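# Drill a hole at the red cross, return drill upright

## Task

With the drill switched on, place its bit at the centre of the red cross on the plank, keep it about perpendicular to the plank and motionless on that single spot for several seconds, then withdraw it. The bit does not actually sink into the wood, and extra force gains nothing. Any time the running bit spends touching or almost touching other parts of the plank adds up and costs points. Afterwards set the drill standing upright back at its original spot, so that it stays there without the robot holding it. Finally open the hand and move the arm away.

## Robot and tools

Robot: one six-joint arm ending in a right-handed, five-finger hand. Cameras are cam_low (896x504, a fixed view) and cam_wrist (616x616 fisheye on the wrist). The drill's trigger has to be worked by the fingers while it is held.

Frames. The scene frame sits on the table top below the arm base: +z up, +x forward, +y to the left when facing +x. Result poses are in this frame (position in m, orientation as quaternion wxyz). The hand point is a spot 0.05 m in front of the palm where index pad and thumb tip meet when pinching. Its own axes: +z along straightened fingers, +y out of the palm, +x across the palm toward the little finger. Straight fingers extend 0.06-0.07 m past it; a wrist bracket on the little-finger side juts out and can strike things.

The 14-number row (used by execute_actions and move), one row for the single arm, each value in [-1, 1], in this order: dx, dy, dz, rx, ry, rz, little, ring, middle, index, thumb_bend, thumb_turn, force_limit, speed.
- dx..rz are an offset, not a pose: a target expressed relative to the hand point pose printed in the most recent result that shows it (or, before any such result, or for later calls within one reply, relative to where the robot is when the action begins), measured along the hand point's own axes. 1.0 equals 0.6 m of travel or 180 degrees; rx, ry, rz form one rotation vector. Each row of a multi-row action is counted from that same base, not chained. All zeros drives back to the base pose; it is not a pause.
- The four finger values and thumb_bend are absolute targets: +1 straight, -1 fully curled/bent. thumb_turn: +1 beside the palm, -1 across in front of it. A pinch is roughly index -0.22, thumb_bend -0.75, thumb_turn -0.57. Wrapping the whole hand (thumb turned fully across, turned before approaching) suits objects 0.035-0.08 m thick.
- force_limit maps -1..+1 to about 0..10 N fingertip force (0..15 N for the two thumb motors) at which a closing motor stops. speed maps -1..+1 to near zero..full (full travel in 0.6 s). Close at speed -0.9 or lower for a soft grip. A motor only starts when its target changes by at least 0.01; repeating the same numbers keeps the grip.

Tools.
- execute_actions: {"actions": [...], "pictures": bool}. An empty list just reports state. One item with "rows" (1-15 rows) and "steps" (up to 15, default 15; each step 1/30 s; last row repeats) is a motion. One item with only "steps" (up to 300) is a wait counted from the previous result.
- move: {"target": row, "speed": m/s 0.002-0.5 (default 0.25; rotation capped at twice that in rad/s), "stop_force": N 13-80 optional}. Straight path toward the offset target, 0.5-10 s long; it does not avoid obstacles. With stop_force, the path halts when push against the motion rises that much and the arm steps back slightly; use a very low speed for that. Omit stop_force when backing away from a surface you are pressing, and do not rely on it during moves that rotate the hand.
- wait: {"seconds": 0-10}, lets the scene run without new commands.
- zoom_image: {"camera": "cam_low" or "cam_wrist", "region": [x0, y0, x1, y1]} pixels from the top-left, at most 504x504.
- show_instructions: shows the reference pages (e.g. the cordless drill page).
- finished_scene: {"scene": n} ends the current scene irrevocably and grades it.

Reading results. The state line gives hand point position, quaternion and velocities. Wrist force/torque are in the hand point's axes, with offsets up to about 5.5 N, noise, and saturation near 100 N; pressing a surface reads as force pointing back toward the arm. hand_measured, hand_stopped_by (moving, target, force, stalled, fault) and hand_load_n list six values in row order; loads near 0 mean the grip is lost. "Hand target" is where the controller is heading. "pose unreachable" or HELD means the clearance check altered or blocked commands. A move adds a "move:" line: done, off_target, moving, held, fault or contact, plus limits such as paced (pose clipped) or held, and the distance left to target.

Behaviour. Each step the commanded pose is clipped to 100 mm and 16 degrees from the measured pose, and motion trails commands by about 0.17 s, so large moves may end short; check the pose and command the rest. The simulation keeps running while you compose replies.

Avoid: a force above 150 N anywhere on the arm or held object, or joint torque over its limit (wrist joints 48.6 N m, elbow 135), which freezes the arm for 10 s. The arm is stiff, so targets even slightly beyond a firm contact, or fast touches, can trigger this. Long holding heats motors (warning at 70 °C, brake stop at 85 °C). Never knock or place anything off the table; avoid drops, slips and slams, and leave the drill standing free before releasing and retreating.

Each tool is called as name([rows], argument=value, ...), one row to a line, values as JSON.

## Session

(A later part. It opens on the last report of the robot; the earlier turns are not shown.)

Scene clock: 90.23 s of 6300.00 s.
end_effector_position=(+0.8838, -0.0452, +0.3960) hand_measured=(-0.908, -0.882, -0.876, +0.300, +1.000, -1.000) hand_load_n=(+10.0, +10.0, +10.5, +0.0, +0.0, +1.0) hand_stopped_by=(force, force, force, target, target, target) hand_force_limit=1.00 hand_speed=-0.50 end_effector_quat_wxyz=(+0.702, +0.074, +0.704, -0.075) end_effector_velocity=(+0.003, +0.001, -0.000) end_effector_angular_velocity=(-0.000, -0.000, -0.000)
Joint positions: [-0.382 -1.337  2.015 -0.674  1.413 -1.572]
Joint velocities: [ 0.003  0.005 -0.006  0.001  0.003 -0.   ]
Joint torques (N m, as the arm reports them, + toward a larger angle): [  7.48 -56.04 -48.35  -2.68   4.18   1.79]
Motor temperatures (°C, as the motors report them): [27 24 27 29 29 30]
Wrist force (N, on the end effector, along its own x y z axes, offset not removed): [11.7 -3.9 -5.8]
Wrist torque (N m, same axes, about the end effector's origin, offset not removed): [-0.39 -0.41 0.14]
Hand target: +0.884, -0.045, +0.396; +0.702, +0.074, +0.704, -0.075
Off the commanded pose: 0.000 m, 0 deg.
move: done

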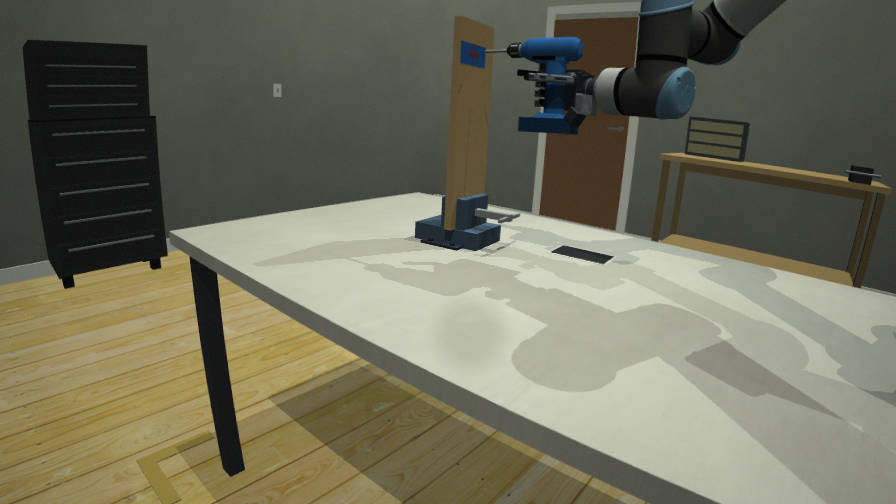

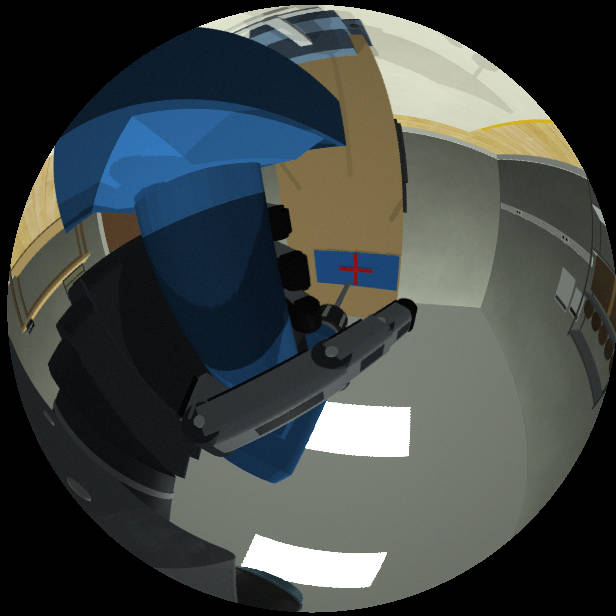

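move(target=[0.015, 0.005, 0.032, -0.022, -0.014, 0, -0.99, -0.99, -0.99, 0.3, 1, -1, 1.0, -0.5], speed=0.03)

zoom_image(camera="cam_wrist", region=[300, 230, 420, 330])

zoom_image(camera="cam_low", region=[450, 25, 550, 90])

Scene clock: 108.63 s of 6300.00 s.
end_effector_position=(+0.9029, -0.0463, +0.3871) hand_measured=(-0.908, -0.882, -0.876, +0.300, +1.000, -1.000) hand_load_n=(+10.0, +10.0, +10.5, +0.0, +0.0, +1.0) hand_stopped_by=(force, force, force, target, target, target) hand_force_limit=1.00 hand_speed=-0.50 end_effector_quat_wxyz=(+0.719, +0.048, +0.691, -0.052) end_effector_velocity=(+0.003, -0.001, -0.000) end_effector_angular_velocity=(-0.001, -0.007, +0.009)
Joint positions: [-0.4   -1.287  1.994 -0.747  1.327 -1.563]
Joint velocities: [-0.003  0.007 -0.005 -0.01  -0.012  0.002]
Joint torques (N m, as the arm reports them, + toward a larger angle): [-13.16 -57.27 -49.17  -6.78  -3.87   1.7 ]
Motor temperatures (°C, as the motors report them): [27 24 27 29 29 30]
Wrist force (N, on the end effector, along its own x y z axes, offset not removed): [8.5 4.0 -4.2]
Wrist torque (N m, same axes, about the end effector's origin, offset not removed): [0.88 0.13 0.14]
Hand target: +0.903, -0.046, +0.387; +0.719, +0.048, +0.691, -0.052
Off the commanded pose: 0.000 m, 0 deg.
move: done

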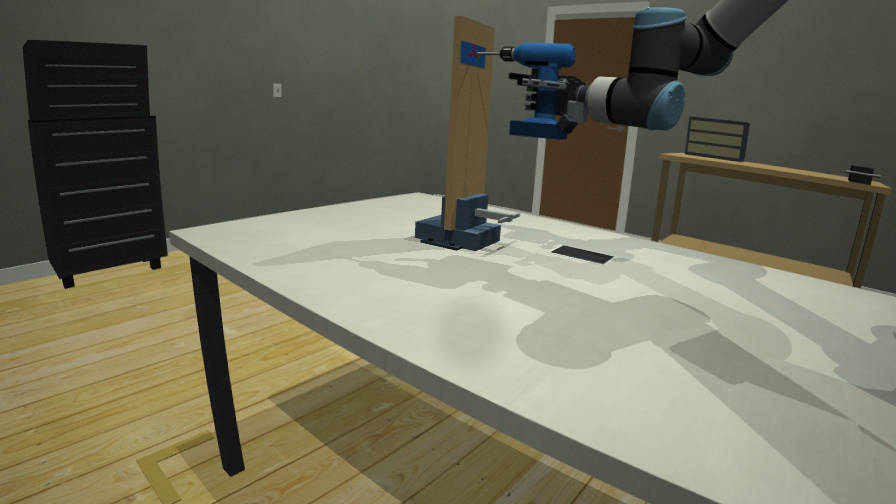

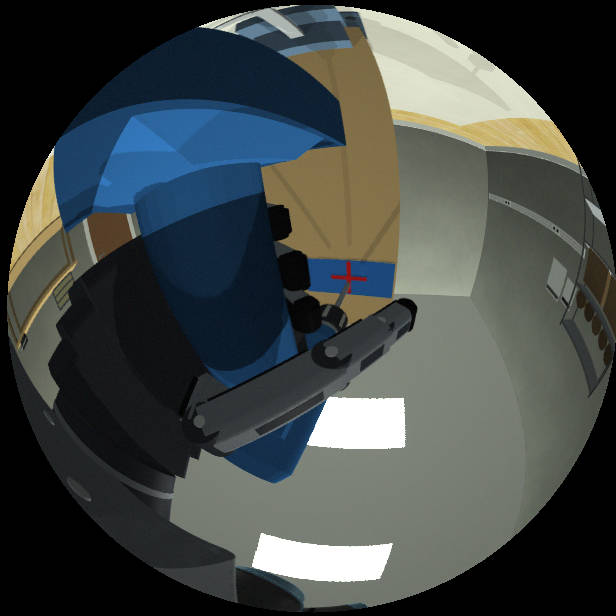

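Region (300, 230, 420, 330) of cam_wrist's 616x616 image, scaled by 4.200, with more detail than that image has.

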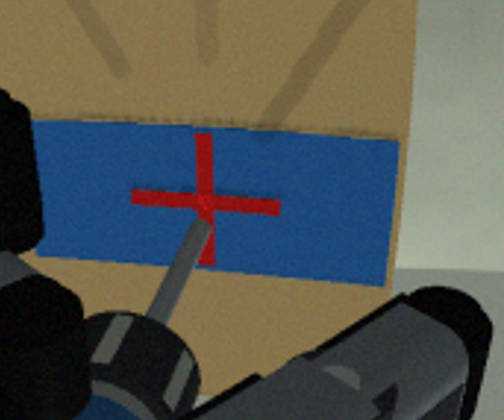

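Region (450, 25, 550, 90) of cam_low's 896x504 image, scaled by 5.040, with more detail than that image has; it fills the top 328 rows of this view, and the rest is white.

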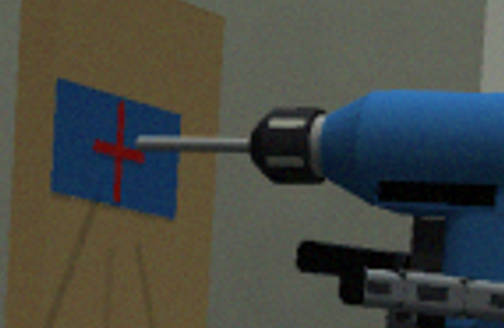

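move(target=[0.006, 0.001, 0.008, 0, 0, 0, -0.99, -0.99, -0.99, 0.3, 1, -1, 1.0, -0.5], speed=0.01, stop_force=13)

zoom_image(camera="cam_wrist", region=[300, 230, 420, 330])

zoom_image(camera="cam_low", region=[450, 25, 550, 90])

Scene clock: 116.97 s of 6300.00 s.
end_effector_position=(+0.9076, -0.0464, +0.3839) hand_measured=(-0.908, -0.882, -0.876, +0.300, +1.000, -1.000) hand_load_n=(+10.0, +10.0, +10.5, +0.0, +0.0, +1.0) hand_stopped_by=(force, force, force, target, target, target) hand_force_limit=1.00 hand_speed=-0.50 end_effector_quat_wxyz=(+0.719, +0.048, +0.691, -0.052) end_effector_velocity=(+0.001, +0.001, -0.004) end_effector_angular_velocity=(+0.001, +0.003, -0.000)
Joint positions: [-0.397 -1.277  1.987 -0.75   1.33  -1.563]
Joint velocities: [ 0.002  0.005 -0.001 -0.001  0.002  0.   ]
Joint torques (N m, as the arm reports them, + toward a larger angle): [  7.51 -57.41 -50.58  -7.08   4.85  -1.72]
Motor temperatures (°C, as the motors report them): [27 24 27 29 29 30]
Wrist force (N, on the end effector, along its own x y z axes, offset not removed): [8.2 -1.2 0.0]
Wrist torque (N m, same axes, about the end effector's origin, offset not removed): [-0.18 0.03 -0.08]
Hand target: +0.908, -0.046, +0.384; +0.719, +0.048, +0.691, -0.052
Off the commanded pose: 0.000 m, 0 deg.
move: done

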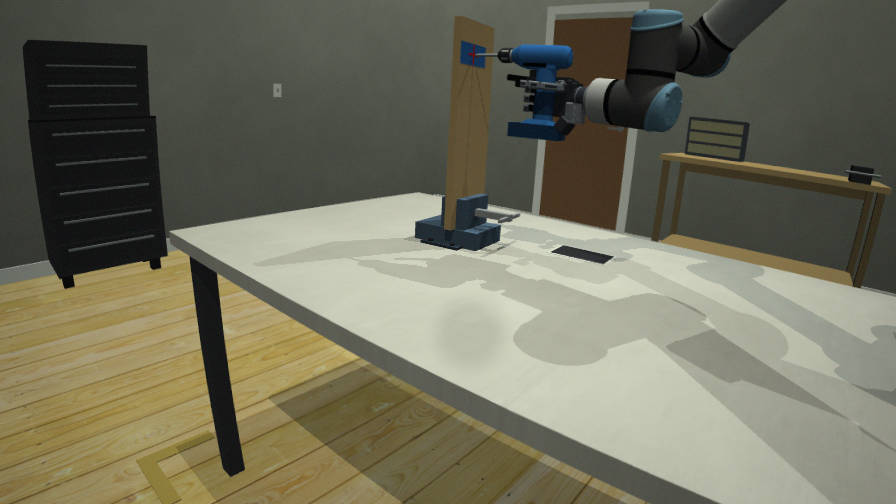

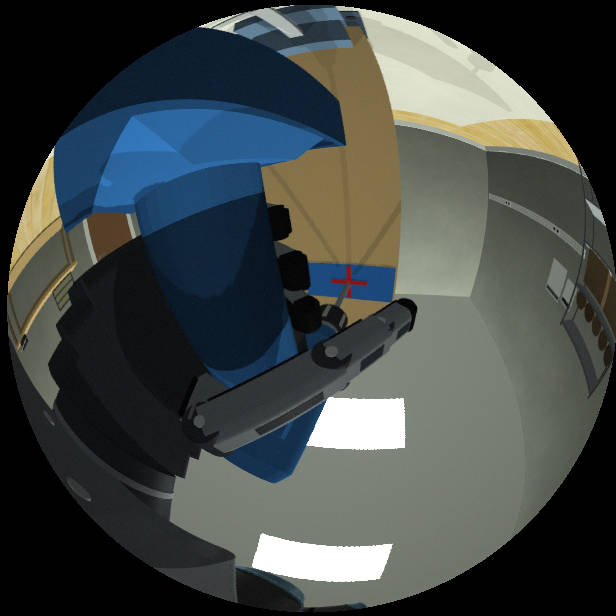

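Region (300, 230, 420, 330) of cam_wrist's 616x616 image, scaled by 4.200, with more detail than that image has.

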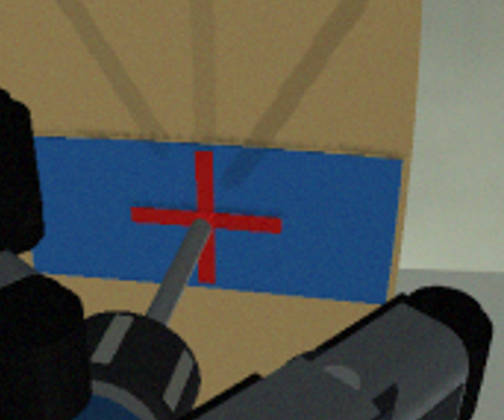

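Region (450, 25, 550, 90) of cam_low's 896x504 image, scaled by 5.040, with more detail than that image has; it fills the top 328 rows of this view, and the rest is white.

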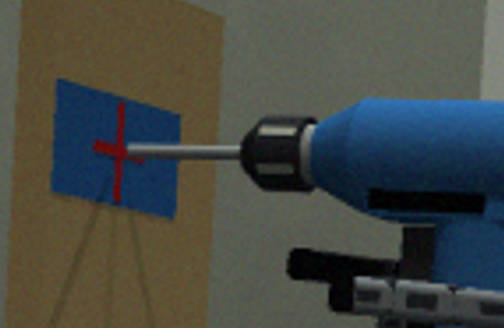

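move(target=[0.0005, 0.004, 0.012, 0, 0, 0, -0.99, -0.99, -0.99, 0.3, 1, -1, 1.0, -0.5], speed=0.003, stop_force=13)

zoom_image(camera="cam_wrist", region=[300, 230, 420, 330])

zoom_image(camera="cam_low", region=[450, 25, 550, 90])

Scene clock: 122.57 s of 6300.00 s.
end_effector_position=(+0.9133, -0.0454, +0.3837) hand_measured=(-0.908, -0.882, -0.876, +0.300, +1.000, -1.000) hand_load_n=(+10.0, +9.0, +8.5, +0.0, +0.0, +0.5) hand_stopped_by=(force, force, force, target, target, target) hand_force_limit=1.00 hand_speed=-0.50 end_effector_quat_wxyz=(+0.719, +0.048, +0.691, -0.052) end_effector_velocity=(-0.001, +0.000, -0.000) end_effector_angular_velocity=(+0.000, +0.000, -0.000)
Joint positions: [-0.392 -1.269  1.976 -0.747  1.335 -1.563]
Joint velocities: [-0.    -0.001  0.001 -0.    -0.     0.   ]
Joint torques (N m, as the arm reports them, + toward a larger angle): [ -8.74 -88.79 -41.93  -7.29  -0.55  -1.63]
Motor temperatures (°C, as the motors report them): [27 24 27 29 29 30]
Wrist force (N, on the end effector, along its own x y z axes, offset not removed): [9.9 -13.5 -16.3]
Wrist torque (N m, same axes, about the end effector's origin, offset not removed): [-1.25 -0.62 -0.26]
Hand target: +0.913, -0.045, +0.384; +0.719, +0.048, +0.691, -0.052
Off the commanded pose: 0.002 m, 0 deg.
move: contact

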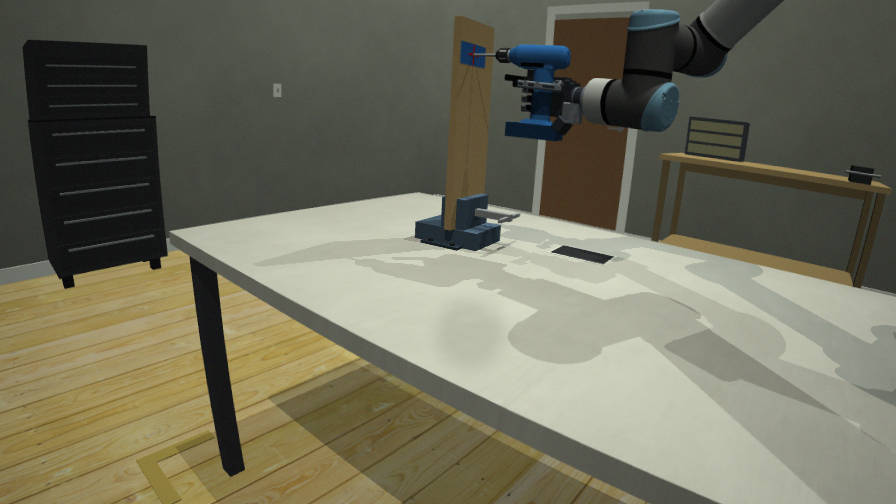

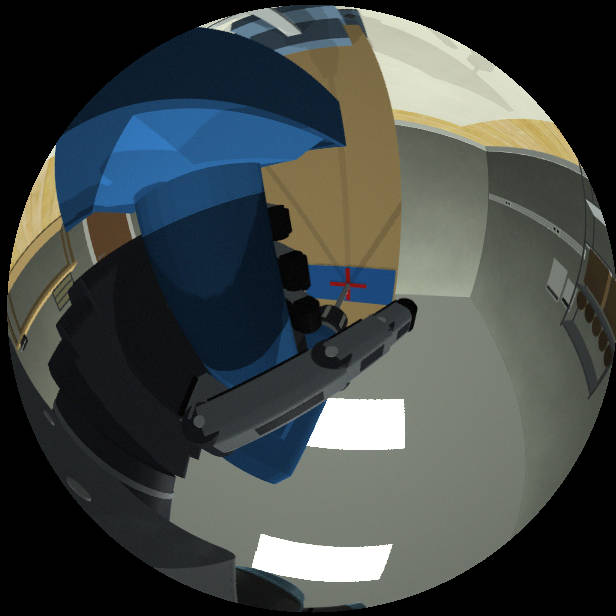

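Region (300, 230, 420, 330) of cam_wrist's 616x616 image, scaled by 4.200, with more detail than that image has.

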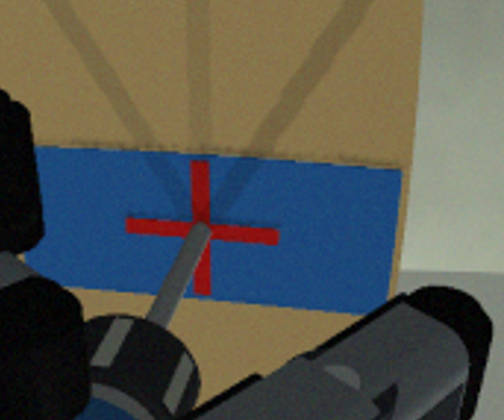

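Region (450, 25, 550, 90) of cam_low's 896x504 image, scaled by 5.040, with more detail than that image has; it fills the top 328 rows of this view, and the rest is white.

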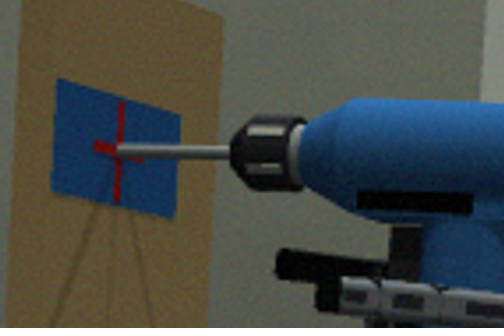

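On the centre. Pull the trigger.

move(target=[0, -0.0002, -0.0005, 0, 0, 0, -0.99, -0.99, -0.99, -1, 1, -1, 0.6, -0.6], speed=0.002)

wait(seconds=3)

zoom_image(camera="cam_low", region=[450, 25, 550, 90])

Scene clock: 127.13 s of 6300.00 s.
end_effector_position=(+0.9130, -0.0454, +0.3837) hand_measured=(-0.908, -0.882, -0.876, -0.762, +1.000, -1.000) hand_load_n=(+9.5, +9.5, +9.0, +8.5, +0.0, +0.5) hand_stopped_by=(force, force, force, force, target, target) hand_force_limit=0.60 hand_speed=-0.60 end_effector_quat_wxyz=(+0.719, +0.048, +0.691, -0.052) end_effector_velocity=(+0.000, -0.000, +0.002) end_effector_angular_velocity=(-0.001, -0.003, -0.000)
Joint positions: [-0.393 -1.269  1.977 -0.747  1.334 -1.563]
Joint velocities: [-0.    -0.002 -0.001 -0.     0.     0.   ]
Joint torques (N m, as the arm reports them, + toward a larger angle): [-11.8  -91.3  -33.83  -7.    -3.43   1.95]
Motor temperatures (°C, as the motors report them): [27 24 27 29 29 30]
Wrist force (N, on the end effector, along its own x y z axes, offset not removed): [7.1 -1.5 -4.7]
Wrist torque (N m, same axes, about the end effector's origin, offset not removed): [-0.20 -0.07 -0.04]
Hand target: +0.913, -0.045, +0.384; +0.719, +0.048, +0.691, -0.052
Off the commanded pose: 0.000 m, 0 deg.
move: done

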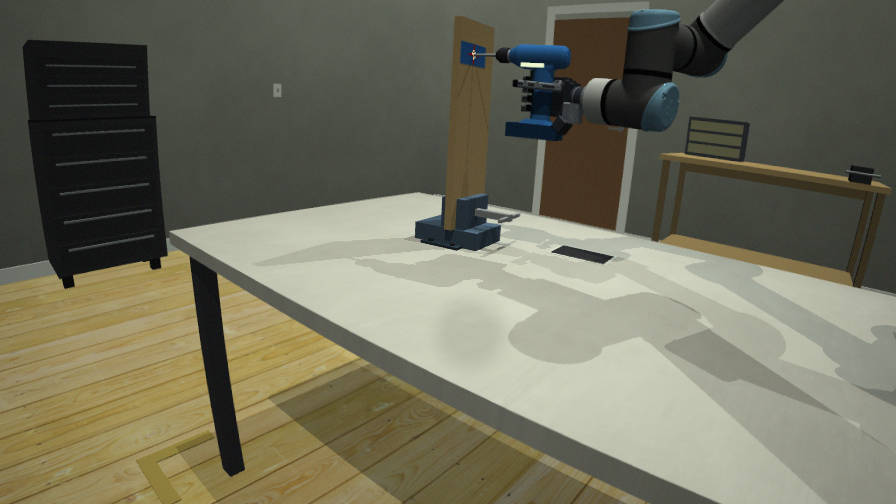

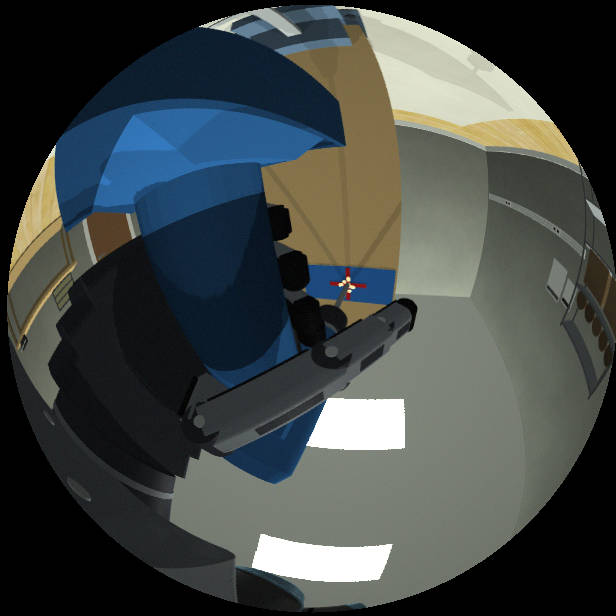

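Scene clock: 130.13 s of 6300.00 s.
end_effector_position=(+0.9130, -0.0454, +0.3837) hand_measured=(-0.908, -0.882, -0.876, -0.762, +1.000, -1.000) hand_load_n=(+9.5, +9.5, +9.0, +8.5, +0.0, +0.5) hand_stopped_by=(force, force, force, force, target, target) hand_force_limit=0.60 hand_speed=-0.60 end_effector_quat_wxyz=(+0.719, +0.048, +0.691, -0.052) end_effector_velocity=(-0.000, -0.000, +0.001) end_effector_angular_velocity=(-0.000, -0.001, -0.001)
Joint positions: [-0.393 -1.269  1.977 -0.747  1.334 -1.563]
Joint velocities: [-0.001 -0.001  0.    -0.    -0.    -0.   ]
Joint torques (N m, as the arm reports them, + toward a larger angle): [ -9.55 -90.64 -36.11  -6.98  -3.06   1.69]
Motor temperatures (°C, as the motors report them): [27 24 27 29 29 30]
Wrist force (N, on the end effector, along its own x y z axes, offset not removed): [7.6 -1.5 -5.9]
Wrist torque (N m, same axes, about the end effector's origin, offset not removed): [-0.06 0.03 0.07]
Hand target: +0.913, -0.045, +0.384; +0.719, +0.048, +0.691, -0.052
Off the commanded pose: 0.000 m, 0 deg.
Steps of this call (steps 1 to 90: nothing new was sent). Readings (end_effector_position | what the end effector reports):
1: (+0.9130, -0.0454, +0.3837) | hand_measured=(-0.908, -0.882, -0.876, -0.762, +1.000, -1.000) hand_load_n=(+9.5, +9.5, +9.0, +8.5, +0.0, +0.5) hand_stopped_by=(force, force, force, force, target, target) hand_force_limit=0.60 hand_speed=-0.60
2: (+0.9130, -0.0454, +0.3837) | hand_measured=(-0.908, -0.882, -0.876, -0.762, +1.000, -1.000) hand_load_n=(+9.5, +9.5, +9.0, +8.5, +0.0, +0.5) hand_stopped_by=(force, force, force, force, target, target) hand_force_limit=0.60 hand_speed=-0.60
4: (+0.9130, -0.0454, +0.3837) | hand_measured=(-0.908, -0.882, -0.876, -0.762, +1.000, -1.000) hand_load_n=(+9.5, +9.5, +9.0, +8.5, +0.0, +0.5) hand_stopped_by=(force, force, force, force, target, target) hand_force_limit=0.60 hand_speed=-0.60
8: (+0.9130, -0.0454, +0.3837) | hand_measured=(-0.908, -0.882, -0.876, -0.762, +1.000, -1.000) hand_load_n=(+9.5, +9.5, +9.0, +8.5, +0.0, +0.5) hand_stopped_by=(force, force, force, force, target, target) hand_force_limit=0.60 hand_speed=-0.60
90: the state above

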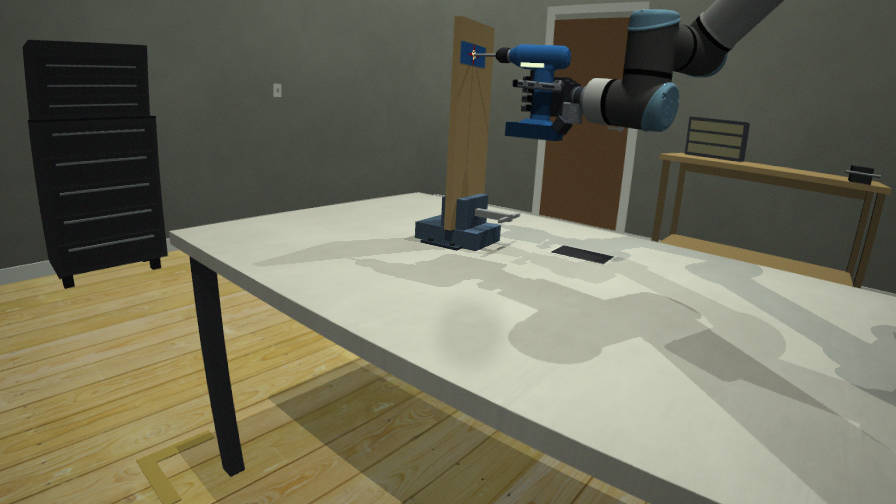

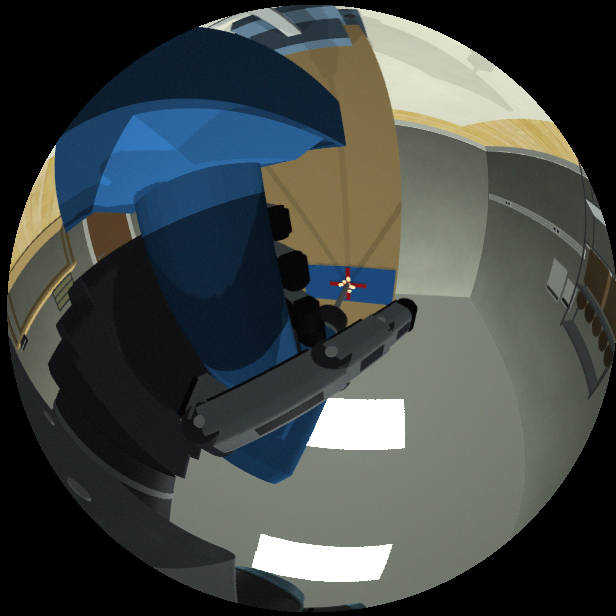

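Region (450, 25, 550, 90) of cam_low's 896x504 image, scaled by 5.040, with more detail than that image has; it fills the top 328 rows of this view, and the rest is white.

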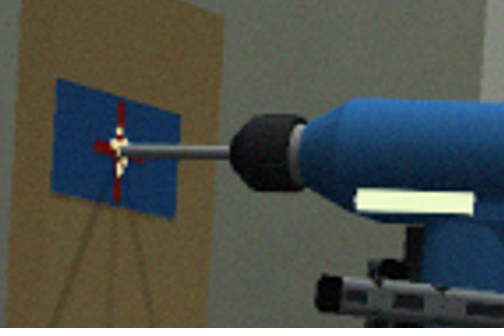

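wait(seconds=2.5)

move(target=[0, 0, 0, 0, 0, 0, -0.99, -0.99, -0.99, 0.3, 1, -1, 1.0, -0.3], speed=0.002)

move(target=[0, -0.022, -0.065, 0, 0, 0, -0.99, -0.99, -0.99, 0.3, 1, -1, 1.0, -0.3], speed=0.05)

zoom_image(camera="cam_wrist", region=[300, 230, 420, 330])

Scene clock: 136.63 s of 6300.00 s.
end_effector_position=(+0.9130, -0.0454, +0.3837) hand_measured=(-0.908, -0.882, -0.876, -0.762, +1.000, -1.000) hand_load_n=(+9.5, +9.5, +9.0, +8.5, +0.0, +0.5) hand_stopped_by=(force, force, force, force, target, target) hand_force_limit=0.60 hand_speed=-0.60 end_effector_quat_wxyz=(+0.719, +0.048, +0.691, -0.052) end_effector_velocity=(-0.000, +0.000, -0.001) end_effector_angular_velocity=(+0.000, +0.001, +0.000)
Joint positions: [-0.393 -1.269  1.977 -0.747  1.334 -1.563]
Joint velocities: [ 0.     0.     0.001  0.     0.    -0.   ]
Joint torques (N m, as the arm reports them, + toward a larger angle): [ -2.   -90.56 -41.87  -7.02  -2.59   1.4 ]
Motor temperatures (°C, as the motors report them): [27 24 27 29 29 30]
Wrist force (N, on the end effector, along its own x y z axes, offset not removed): [14.2 -2.0 1.1]
Wrist torque (N m, same axes, about the end effector's origin, offset not removed): [-0.40 -1.30 0.35]
Hand target: +0.913, -0.045, +0.384; +0.719, +0.048, +0.691, -0.052
Off the commanded pose: 0.000 m, 0 deg.
Steps of this call (steps 1 to 195: nothing new was sent). Readings (end_effector_position | what the end effector reports):
1: (+0.9130, -0.0454, +0.3837) | hand_measured=(-0.908, -0.882, -0.876, -0.762, +1.000, -1.000) hand_load_n=(+9.5, +9.5, +9.0, +8.5, +0.0, +0.5) hand_stopped_by=(force, force, force, force, target, target) hand_force_limit=0.60 hand_speed=-0.60
2: (+0.9130, -0.0454, +0.3837) | hand_measured=(-0.908, -0.882, -0.876, -0.762, +1.000, -1.000) hand_load_n=(+9.5, +9.5, +9.0, +8.5, +0.0, +0.5) hand_stopped_by=(force, force, force, force, target, target) hand_force_limit=0.60 hand_speed=-0.60
4: (+0.9130, -0.0454, +0.3837) | hand_measured=(-0.908, -0.882, -0.876, -0.762, +1.000, -1.000) hand_load_n=(+9.5, +9.5, +9.0, +8.5, +0.0, +0.5) hand_stopped_by=(force, force, force, force, target, target) hand_force_limit=0.60 hand_speed=-0.60
8: (+0.9130, -0.0454, +0.3837) | hand_measured=(-0.908, -0.882, -0.876, -0.762, +1.000, -1.000) hand_load_n=(+9.5, +9.5, +9.0, +8.5, +0.0, +0.5) hand_stopped_by=(force, force, force, force, target, target) hand_force_limit=0.60 hand_speed=-0.60
195: the state above

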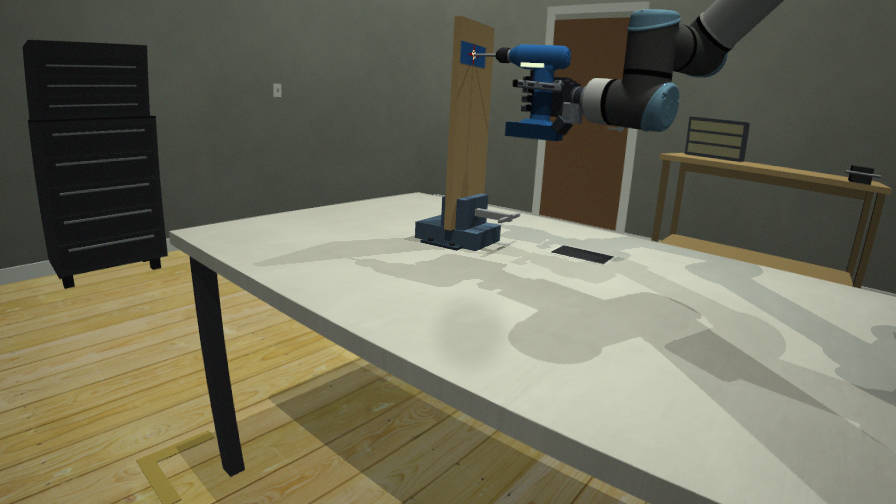

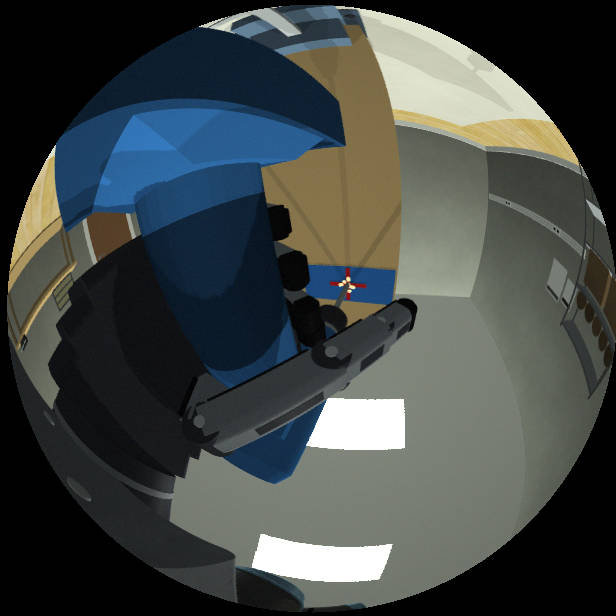

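Scene clock: 137.83 s of 6300.00 s.
end_effector_position=(+0.9130, -0.0454, +0.3837) hand_measured=(-0.908, -0.882, -0.876, +0.300, +1.000, -1.000) hand_load_n=(+10.0, +9.5, +9.0, +0.0, +0.0, +0.5) hand_stopped_by=(force, force, force, target, target, target) hand_force_limit=1.00 hand_speed=-0.30 end_effector_quat_wxyz=(+0.719, +0.048, +0.691, -0.052) end_effector_velocity=(-0.001, -0.001, -0.000) end_effector_angular_velocity=(+0.000, +0.000, -0.001)
Joint positions: [-0.393 -1.269  1.977 -0.747  1.334 -1.563]
Joint velocities: [-0.001 -0.001  0.002 -0.001 -0.    -0.   ]
Joint torques (N m, as the arm reports them, + toward a larger angle): [ -2.94 -88.56 -41.34  -6.88  -2.54   1.32]
Motor temperatures (°C, as the motors report them): [27 24 27 29 29 30]
Wrist force (N, on the end effector, along its own x y z axes, offset not removed): [11.7 -0.6 -2.4]
Wrist torque (N m, same axes, about the end effector's origin, offset not removed): [-0.15 -0.86 0.21]
Hand target: +0.913, -0.045, +0.384; +0.719, +0.048, +0.691, -0.052
Off the commanded pose: 0.000 m, 0 deg.
move: done

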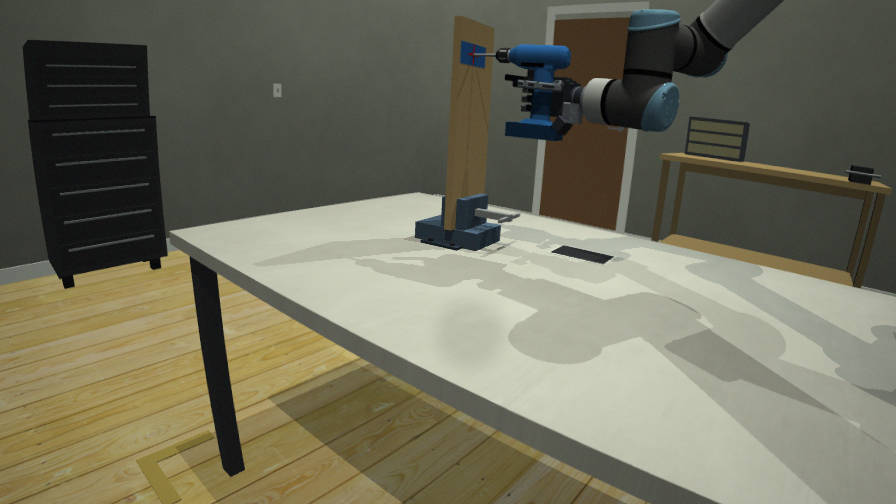

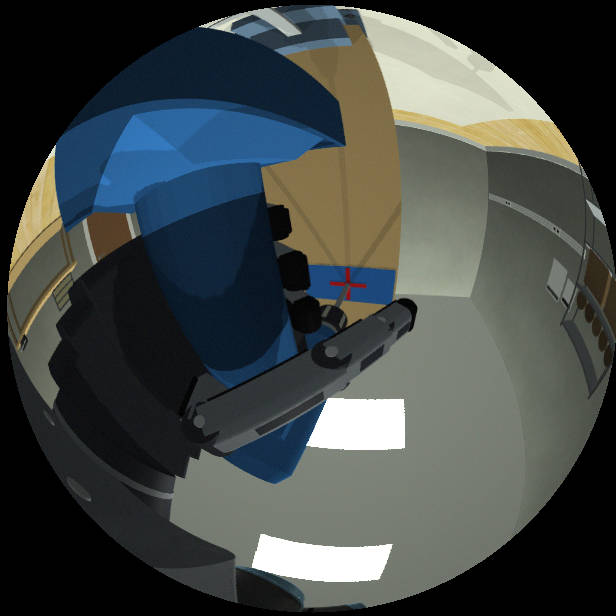

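Scene clock: 139.10 s of 6300.00 s.
end_effector_position=(+0.8728, -0.0530, +0.3821) hand_measured=(-0.908, -0.882, -0.876, +0.300, +1.000, -1.000) hand_load_n=(+8.5, +9.0, +9.5, +0.0, +0.0, +1.0) hand_stopped_by=(force, force, force, target, target, target) hand_force_limit=1.00 hand_speed=-0.30 end_effector_quat_wxyz=(+0.719, +0.048, +0.691, -0.052) end_effector_velocity=(-0.002, -0.001, +0.001) end_effector_angular_velocity=(-0.001, -0.001, -0.000)
Joint positions: [-0.43  -1.323  2.054 -0.771  1.297 -1.562]
Joint velocities: [-0.002 -0.004  0.004 -0.002 -0.002 -0.   ]
Joint torques (N m, as the arm reports them, + toward a larger angle): [-11.09 -89.52 -30.14  -7.79  -3.45   1.99]
Motor temperatures (°C, as the motors report them): [27 24 27 29 29 30]
Wrist force (N, on the end effector, along its own x y z axes, offset not removed): [9.8 -1.0 -5.0]
Wrist torque (N m, same axes, about the end effector's origin, offset not removed): [0.38 -0.15 0.10]
Hand target: +0.873, -0.053, +0.382; +0.719, +0.048, +0.691, -0.052
Off the commanded pose: 0.000 m, 0 deg.
move: done

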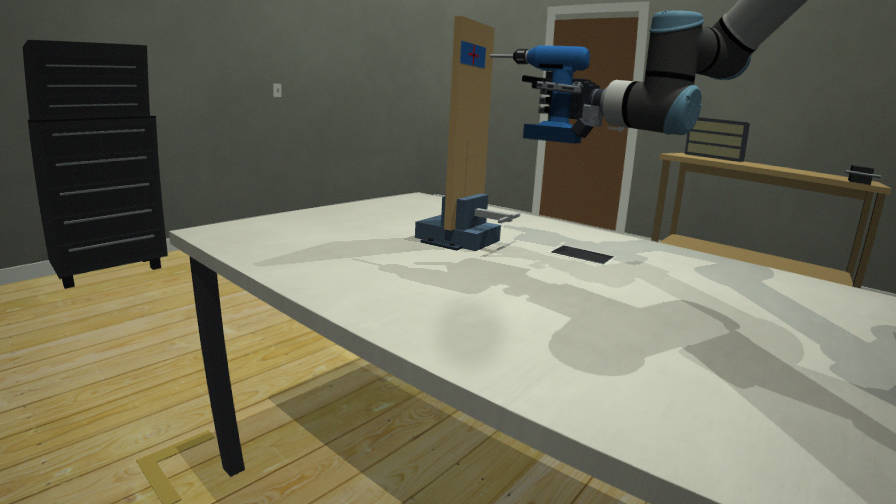

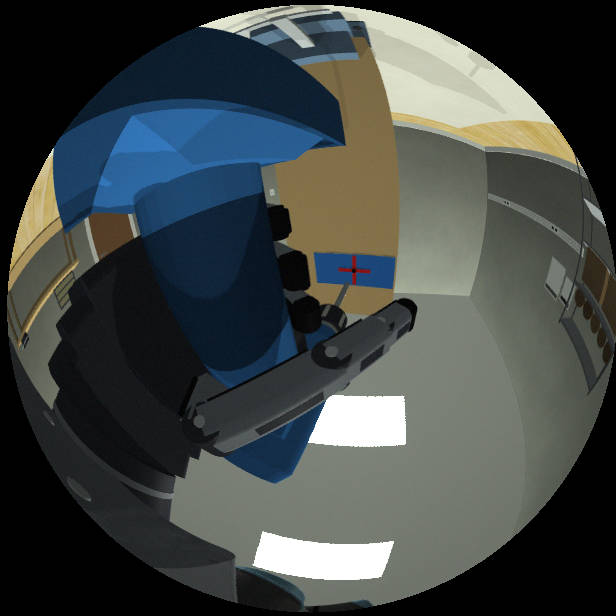

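Region (300, 230, 420, 330) of cam_wrist's 616x616 image, scaled by 4.200, with more detail than that image has.

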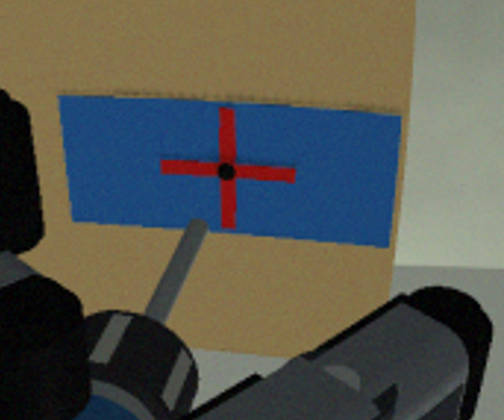

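move(target=[0.4057, -0.183, -0.0825, 0.0527, 0, -0.002, -0.99, -0.99, -0.99, 0.3, 1, -1, 1.0, -0.3], speed=0.15)

zoom_image(camera="cam_low", region=[510, 140, 750, 300])

Scene clock: 147.27 s of 6300.00 s.
end_effector_position=(+0.8180, -0.1569, +0.1377) hand_measured=(-0.908, -0.882, -0.876, +0.300, +1.000, -1.000) hand_load_n=(+8.5, +9.0, +9.5, +0.0, +0.0, +1.0) hand_stopped_by=(force, force, force, target, target, target) hand_force_limit=1.00 hand_speed=-0.30 end_effector_quat_wxyz=(+0.712, +0.105, +0.685, -0.111) end_effector_velocity=(-0.000, -0.001, -0.003) end_effector_angular_velocity=(+0.000, -0.000, -0.001)
Joint positions: [-0.569 -0.977  2.214 -1.277  1.324 -1.562]
Joint velocities: [-0.001  0.006 -0.    -0.006  0.     0.   ]
Joint torques (N m, as the arm reports them, + toward a larger angle): [-13.45 -61.62 -12.95  -7.38   4.45   1.79]
Motor temperatures (°C, as the motors report them): [27 24 27 29 29 30]
Wrist force (N, on the end effector, along its own x y z axes, offset not removed): [13.2 -2.2 1.7]
Wrist torque (N m, same axes, about the end effector's origin, offset not removed): [-0.55 -0.69 0.29]
Hand target: +0.818, -0.157, +0.137; +0.712, +0.105, +0.685, -0.111
Off the commanded pose: 0.001 m, 0 deg.
move: done

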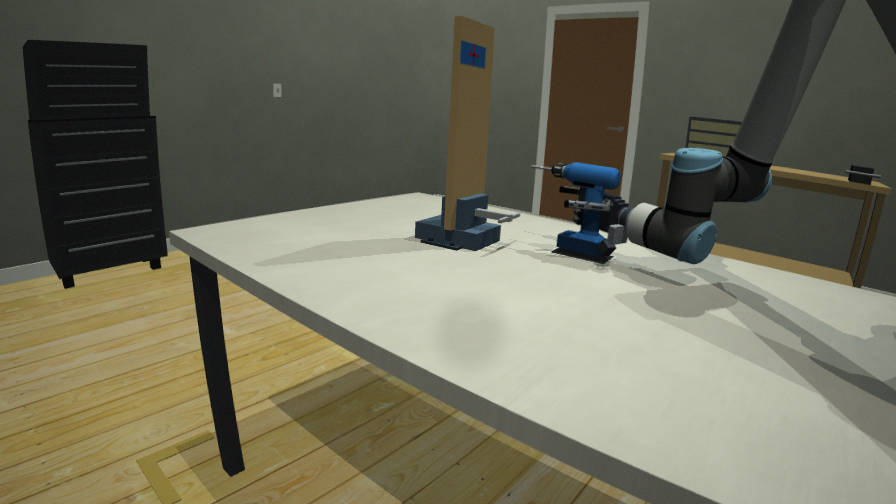

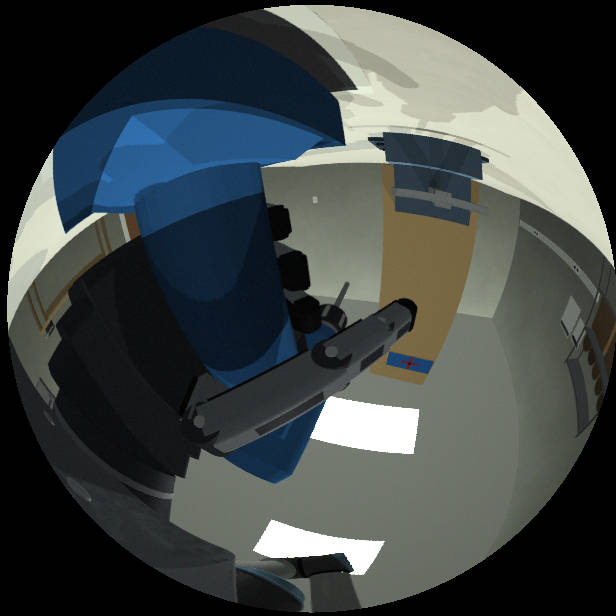

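Region (510, 140, 750, 300) of cam_low's 896x504 image, scaled by 2.100, with more detail than that image has.

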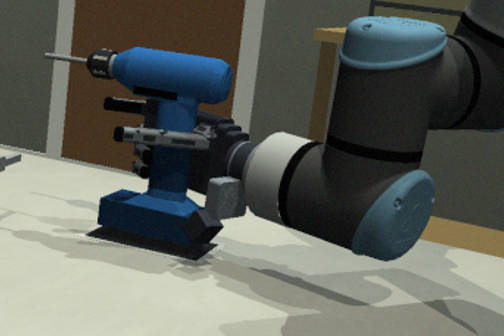

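move(target=[0.015, 0, 0.001, 0, 0, 0, -0.99, -0.99, -0.99, 0.3, 1, -1, 1.0, -0.3], speed=0.02, stop_force=13)

zoom_image(camera="cam_low", region=[520, 150, 660, 280])

zoom_image(camera="cam_wrist", region=[180, 0, 420, 180])

Scene clock: 151.13 s of 6300.00 s.
end_effector_position=(+0.8189, -0.1573, +0.1291) hand_measured=(-0.908, -0.882, -0.876, +0.300, +1.000, -1.000) hand_load_n=(+8.5, +9.0, +9.5, +0.0, +0.0, +1.0) hand_stopped_by=(force, force, force, target, target, target) hand_force_limit=1.00 hand_speed=-0.30 end_effector_quat_wxyz=(+0.712, +0.105, +0.685, -0.111) end_effector_velocity=(+0.001, +0.001, -0.003) end_effector_angular_velocity=(-0.000, +0.000, +0.001)
Joint positions: [-0.568 -0.959  2.211 -1.292  1.324 -1.562]
Joint velocities: [ 0.001  0.006 -0.002 -0.005 -0.    -0.   ]
Joint torques (N m, as the arm reports them, + toward a larger angle): [ 10.46 -62.51 -26.58  -7.08   4.14  -1.79]
Motor temperatures (°C, as the motors report them): [27 24 27 29 29 30]
Wrist force (N, on the end effector, along its own x y z axes, offset not removed): [12.1 -1.7 -0.3]
Wrist torque (N m, same axes, about the end effector's origin, offset not removed): [-0.28 -0.55 0.22]
Hand target: +0.819, -0.157, +0.129; +0.712, +0.105, +0.685, -0.111
Off the commanded pose: 0.000 m, 0 deg.
move: done

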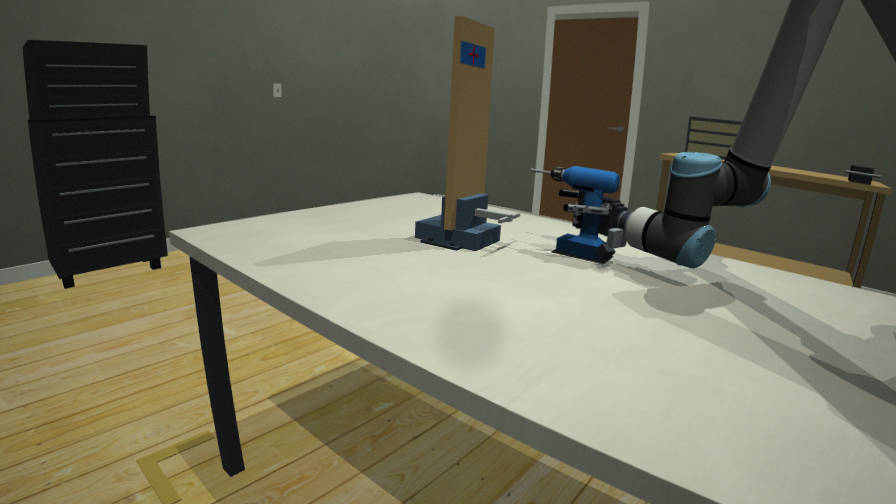

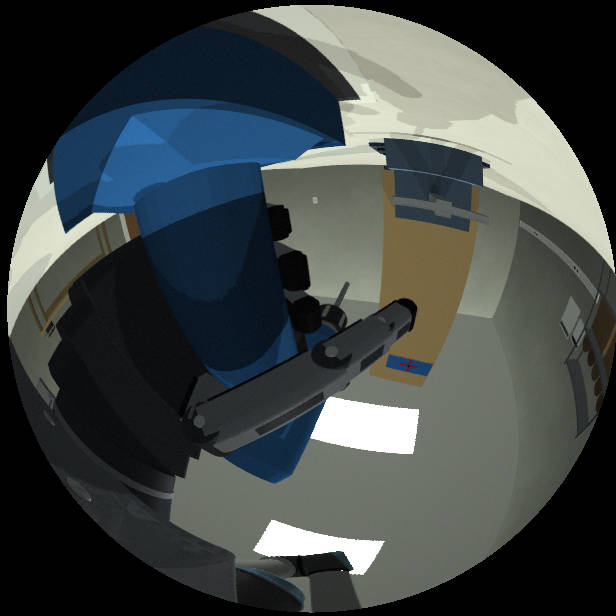

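Region (520, 150, 660, 280) of cam_low's 896x504 image, scaled by 3.600, with more detail than that image has; it fills the top 468 rows of this view, and the rest is white.

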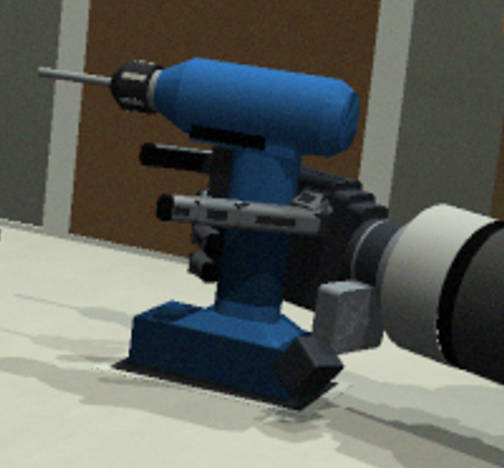

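Region (180, 0, 420, 180) of cam_wrist's 616x616 image, scaled by 2.100, with more detail than that image has; it fills the top 378 rows of this view, and the rest is white.

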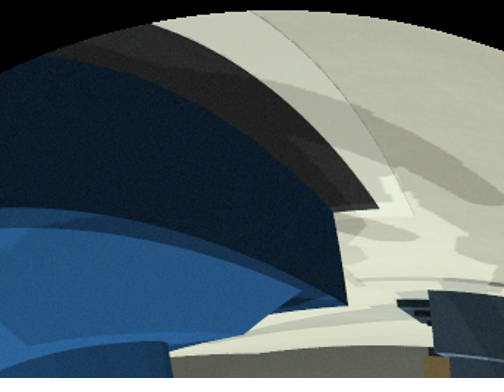

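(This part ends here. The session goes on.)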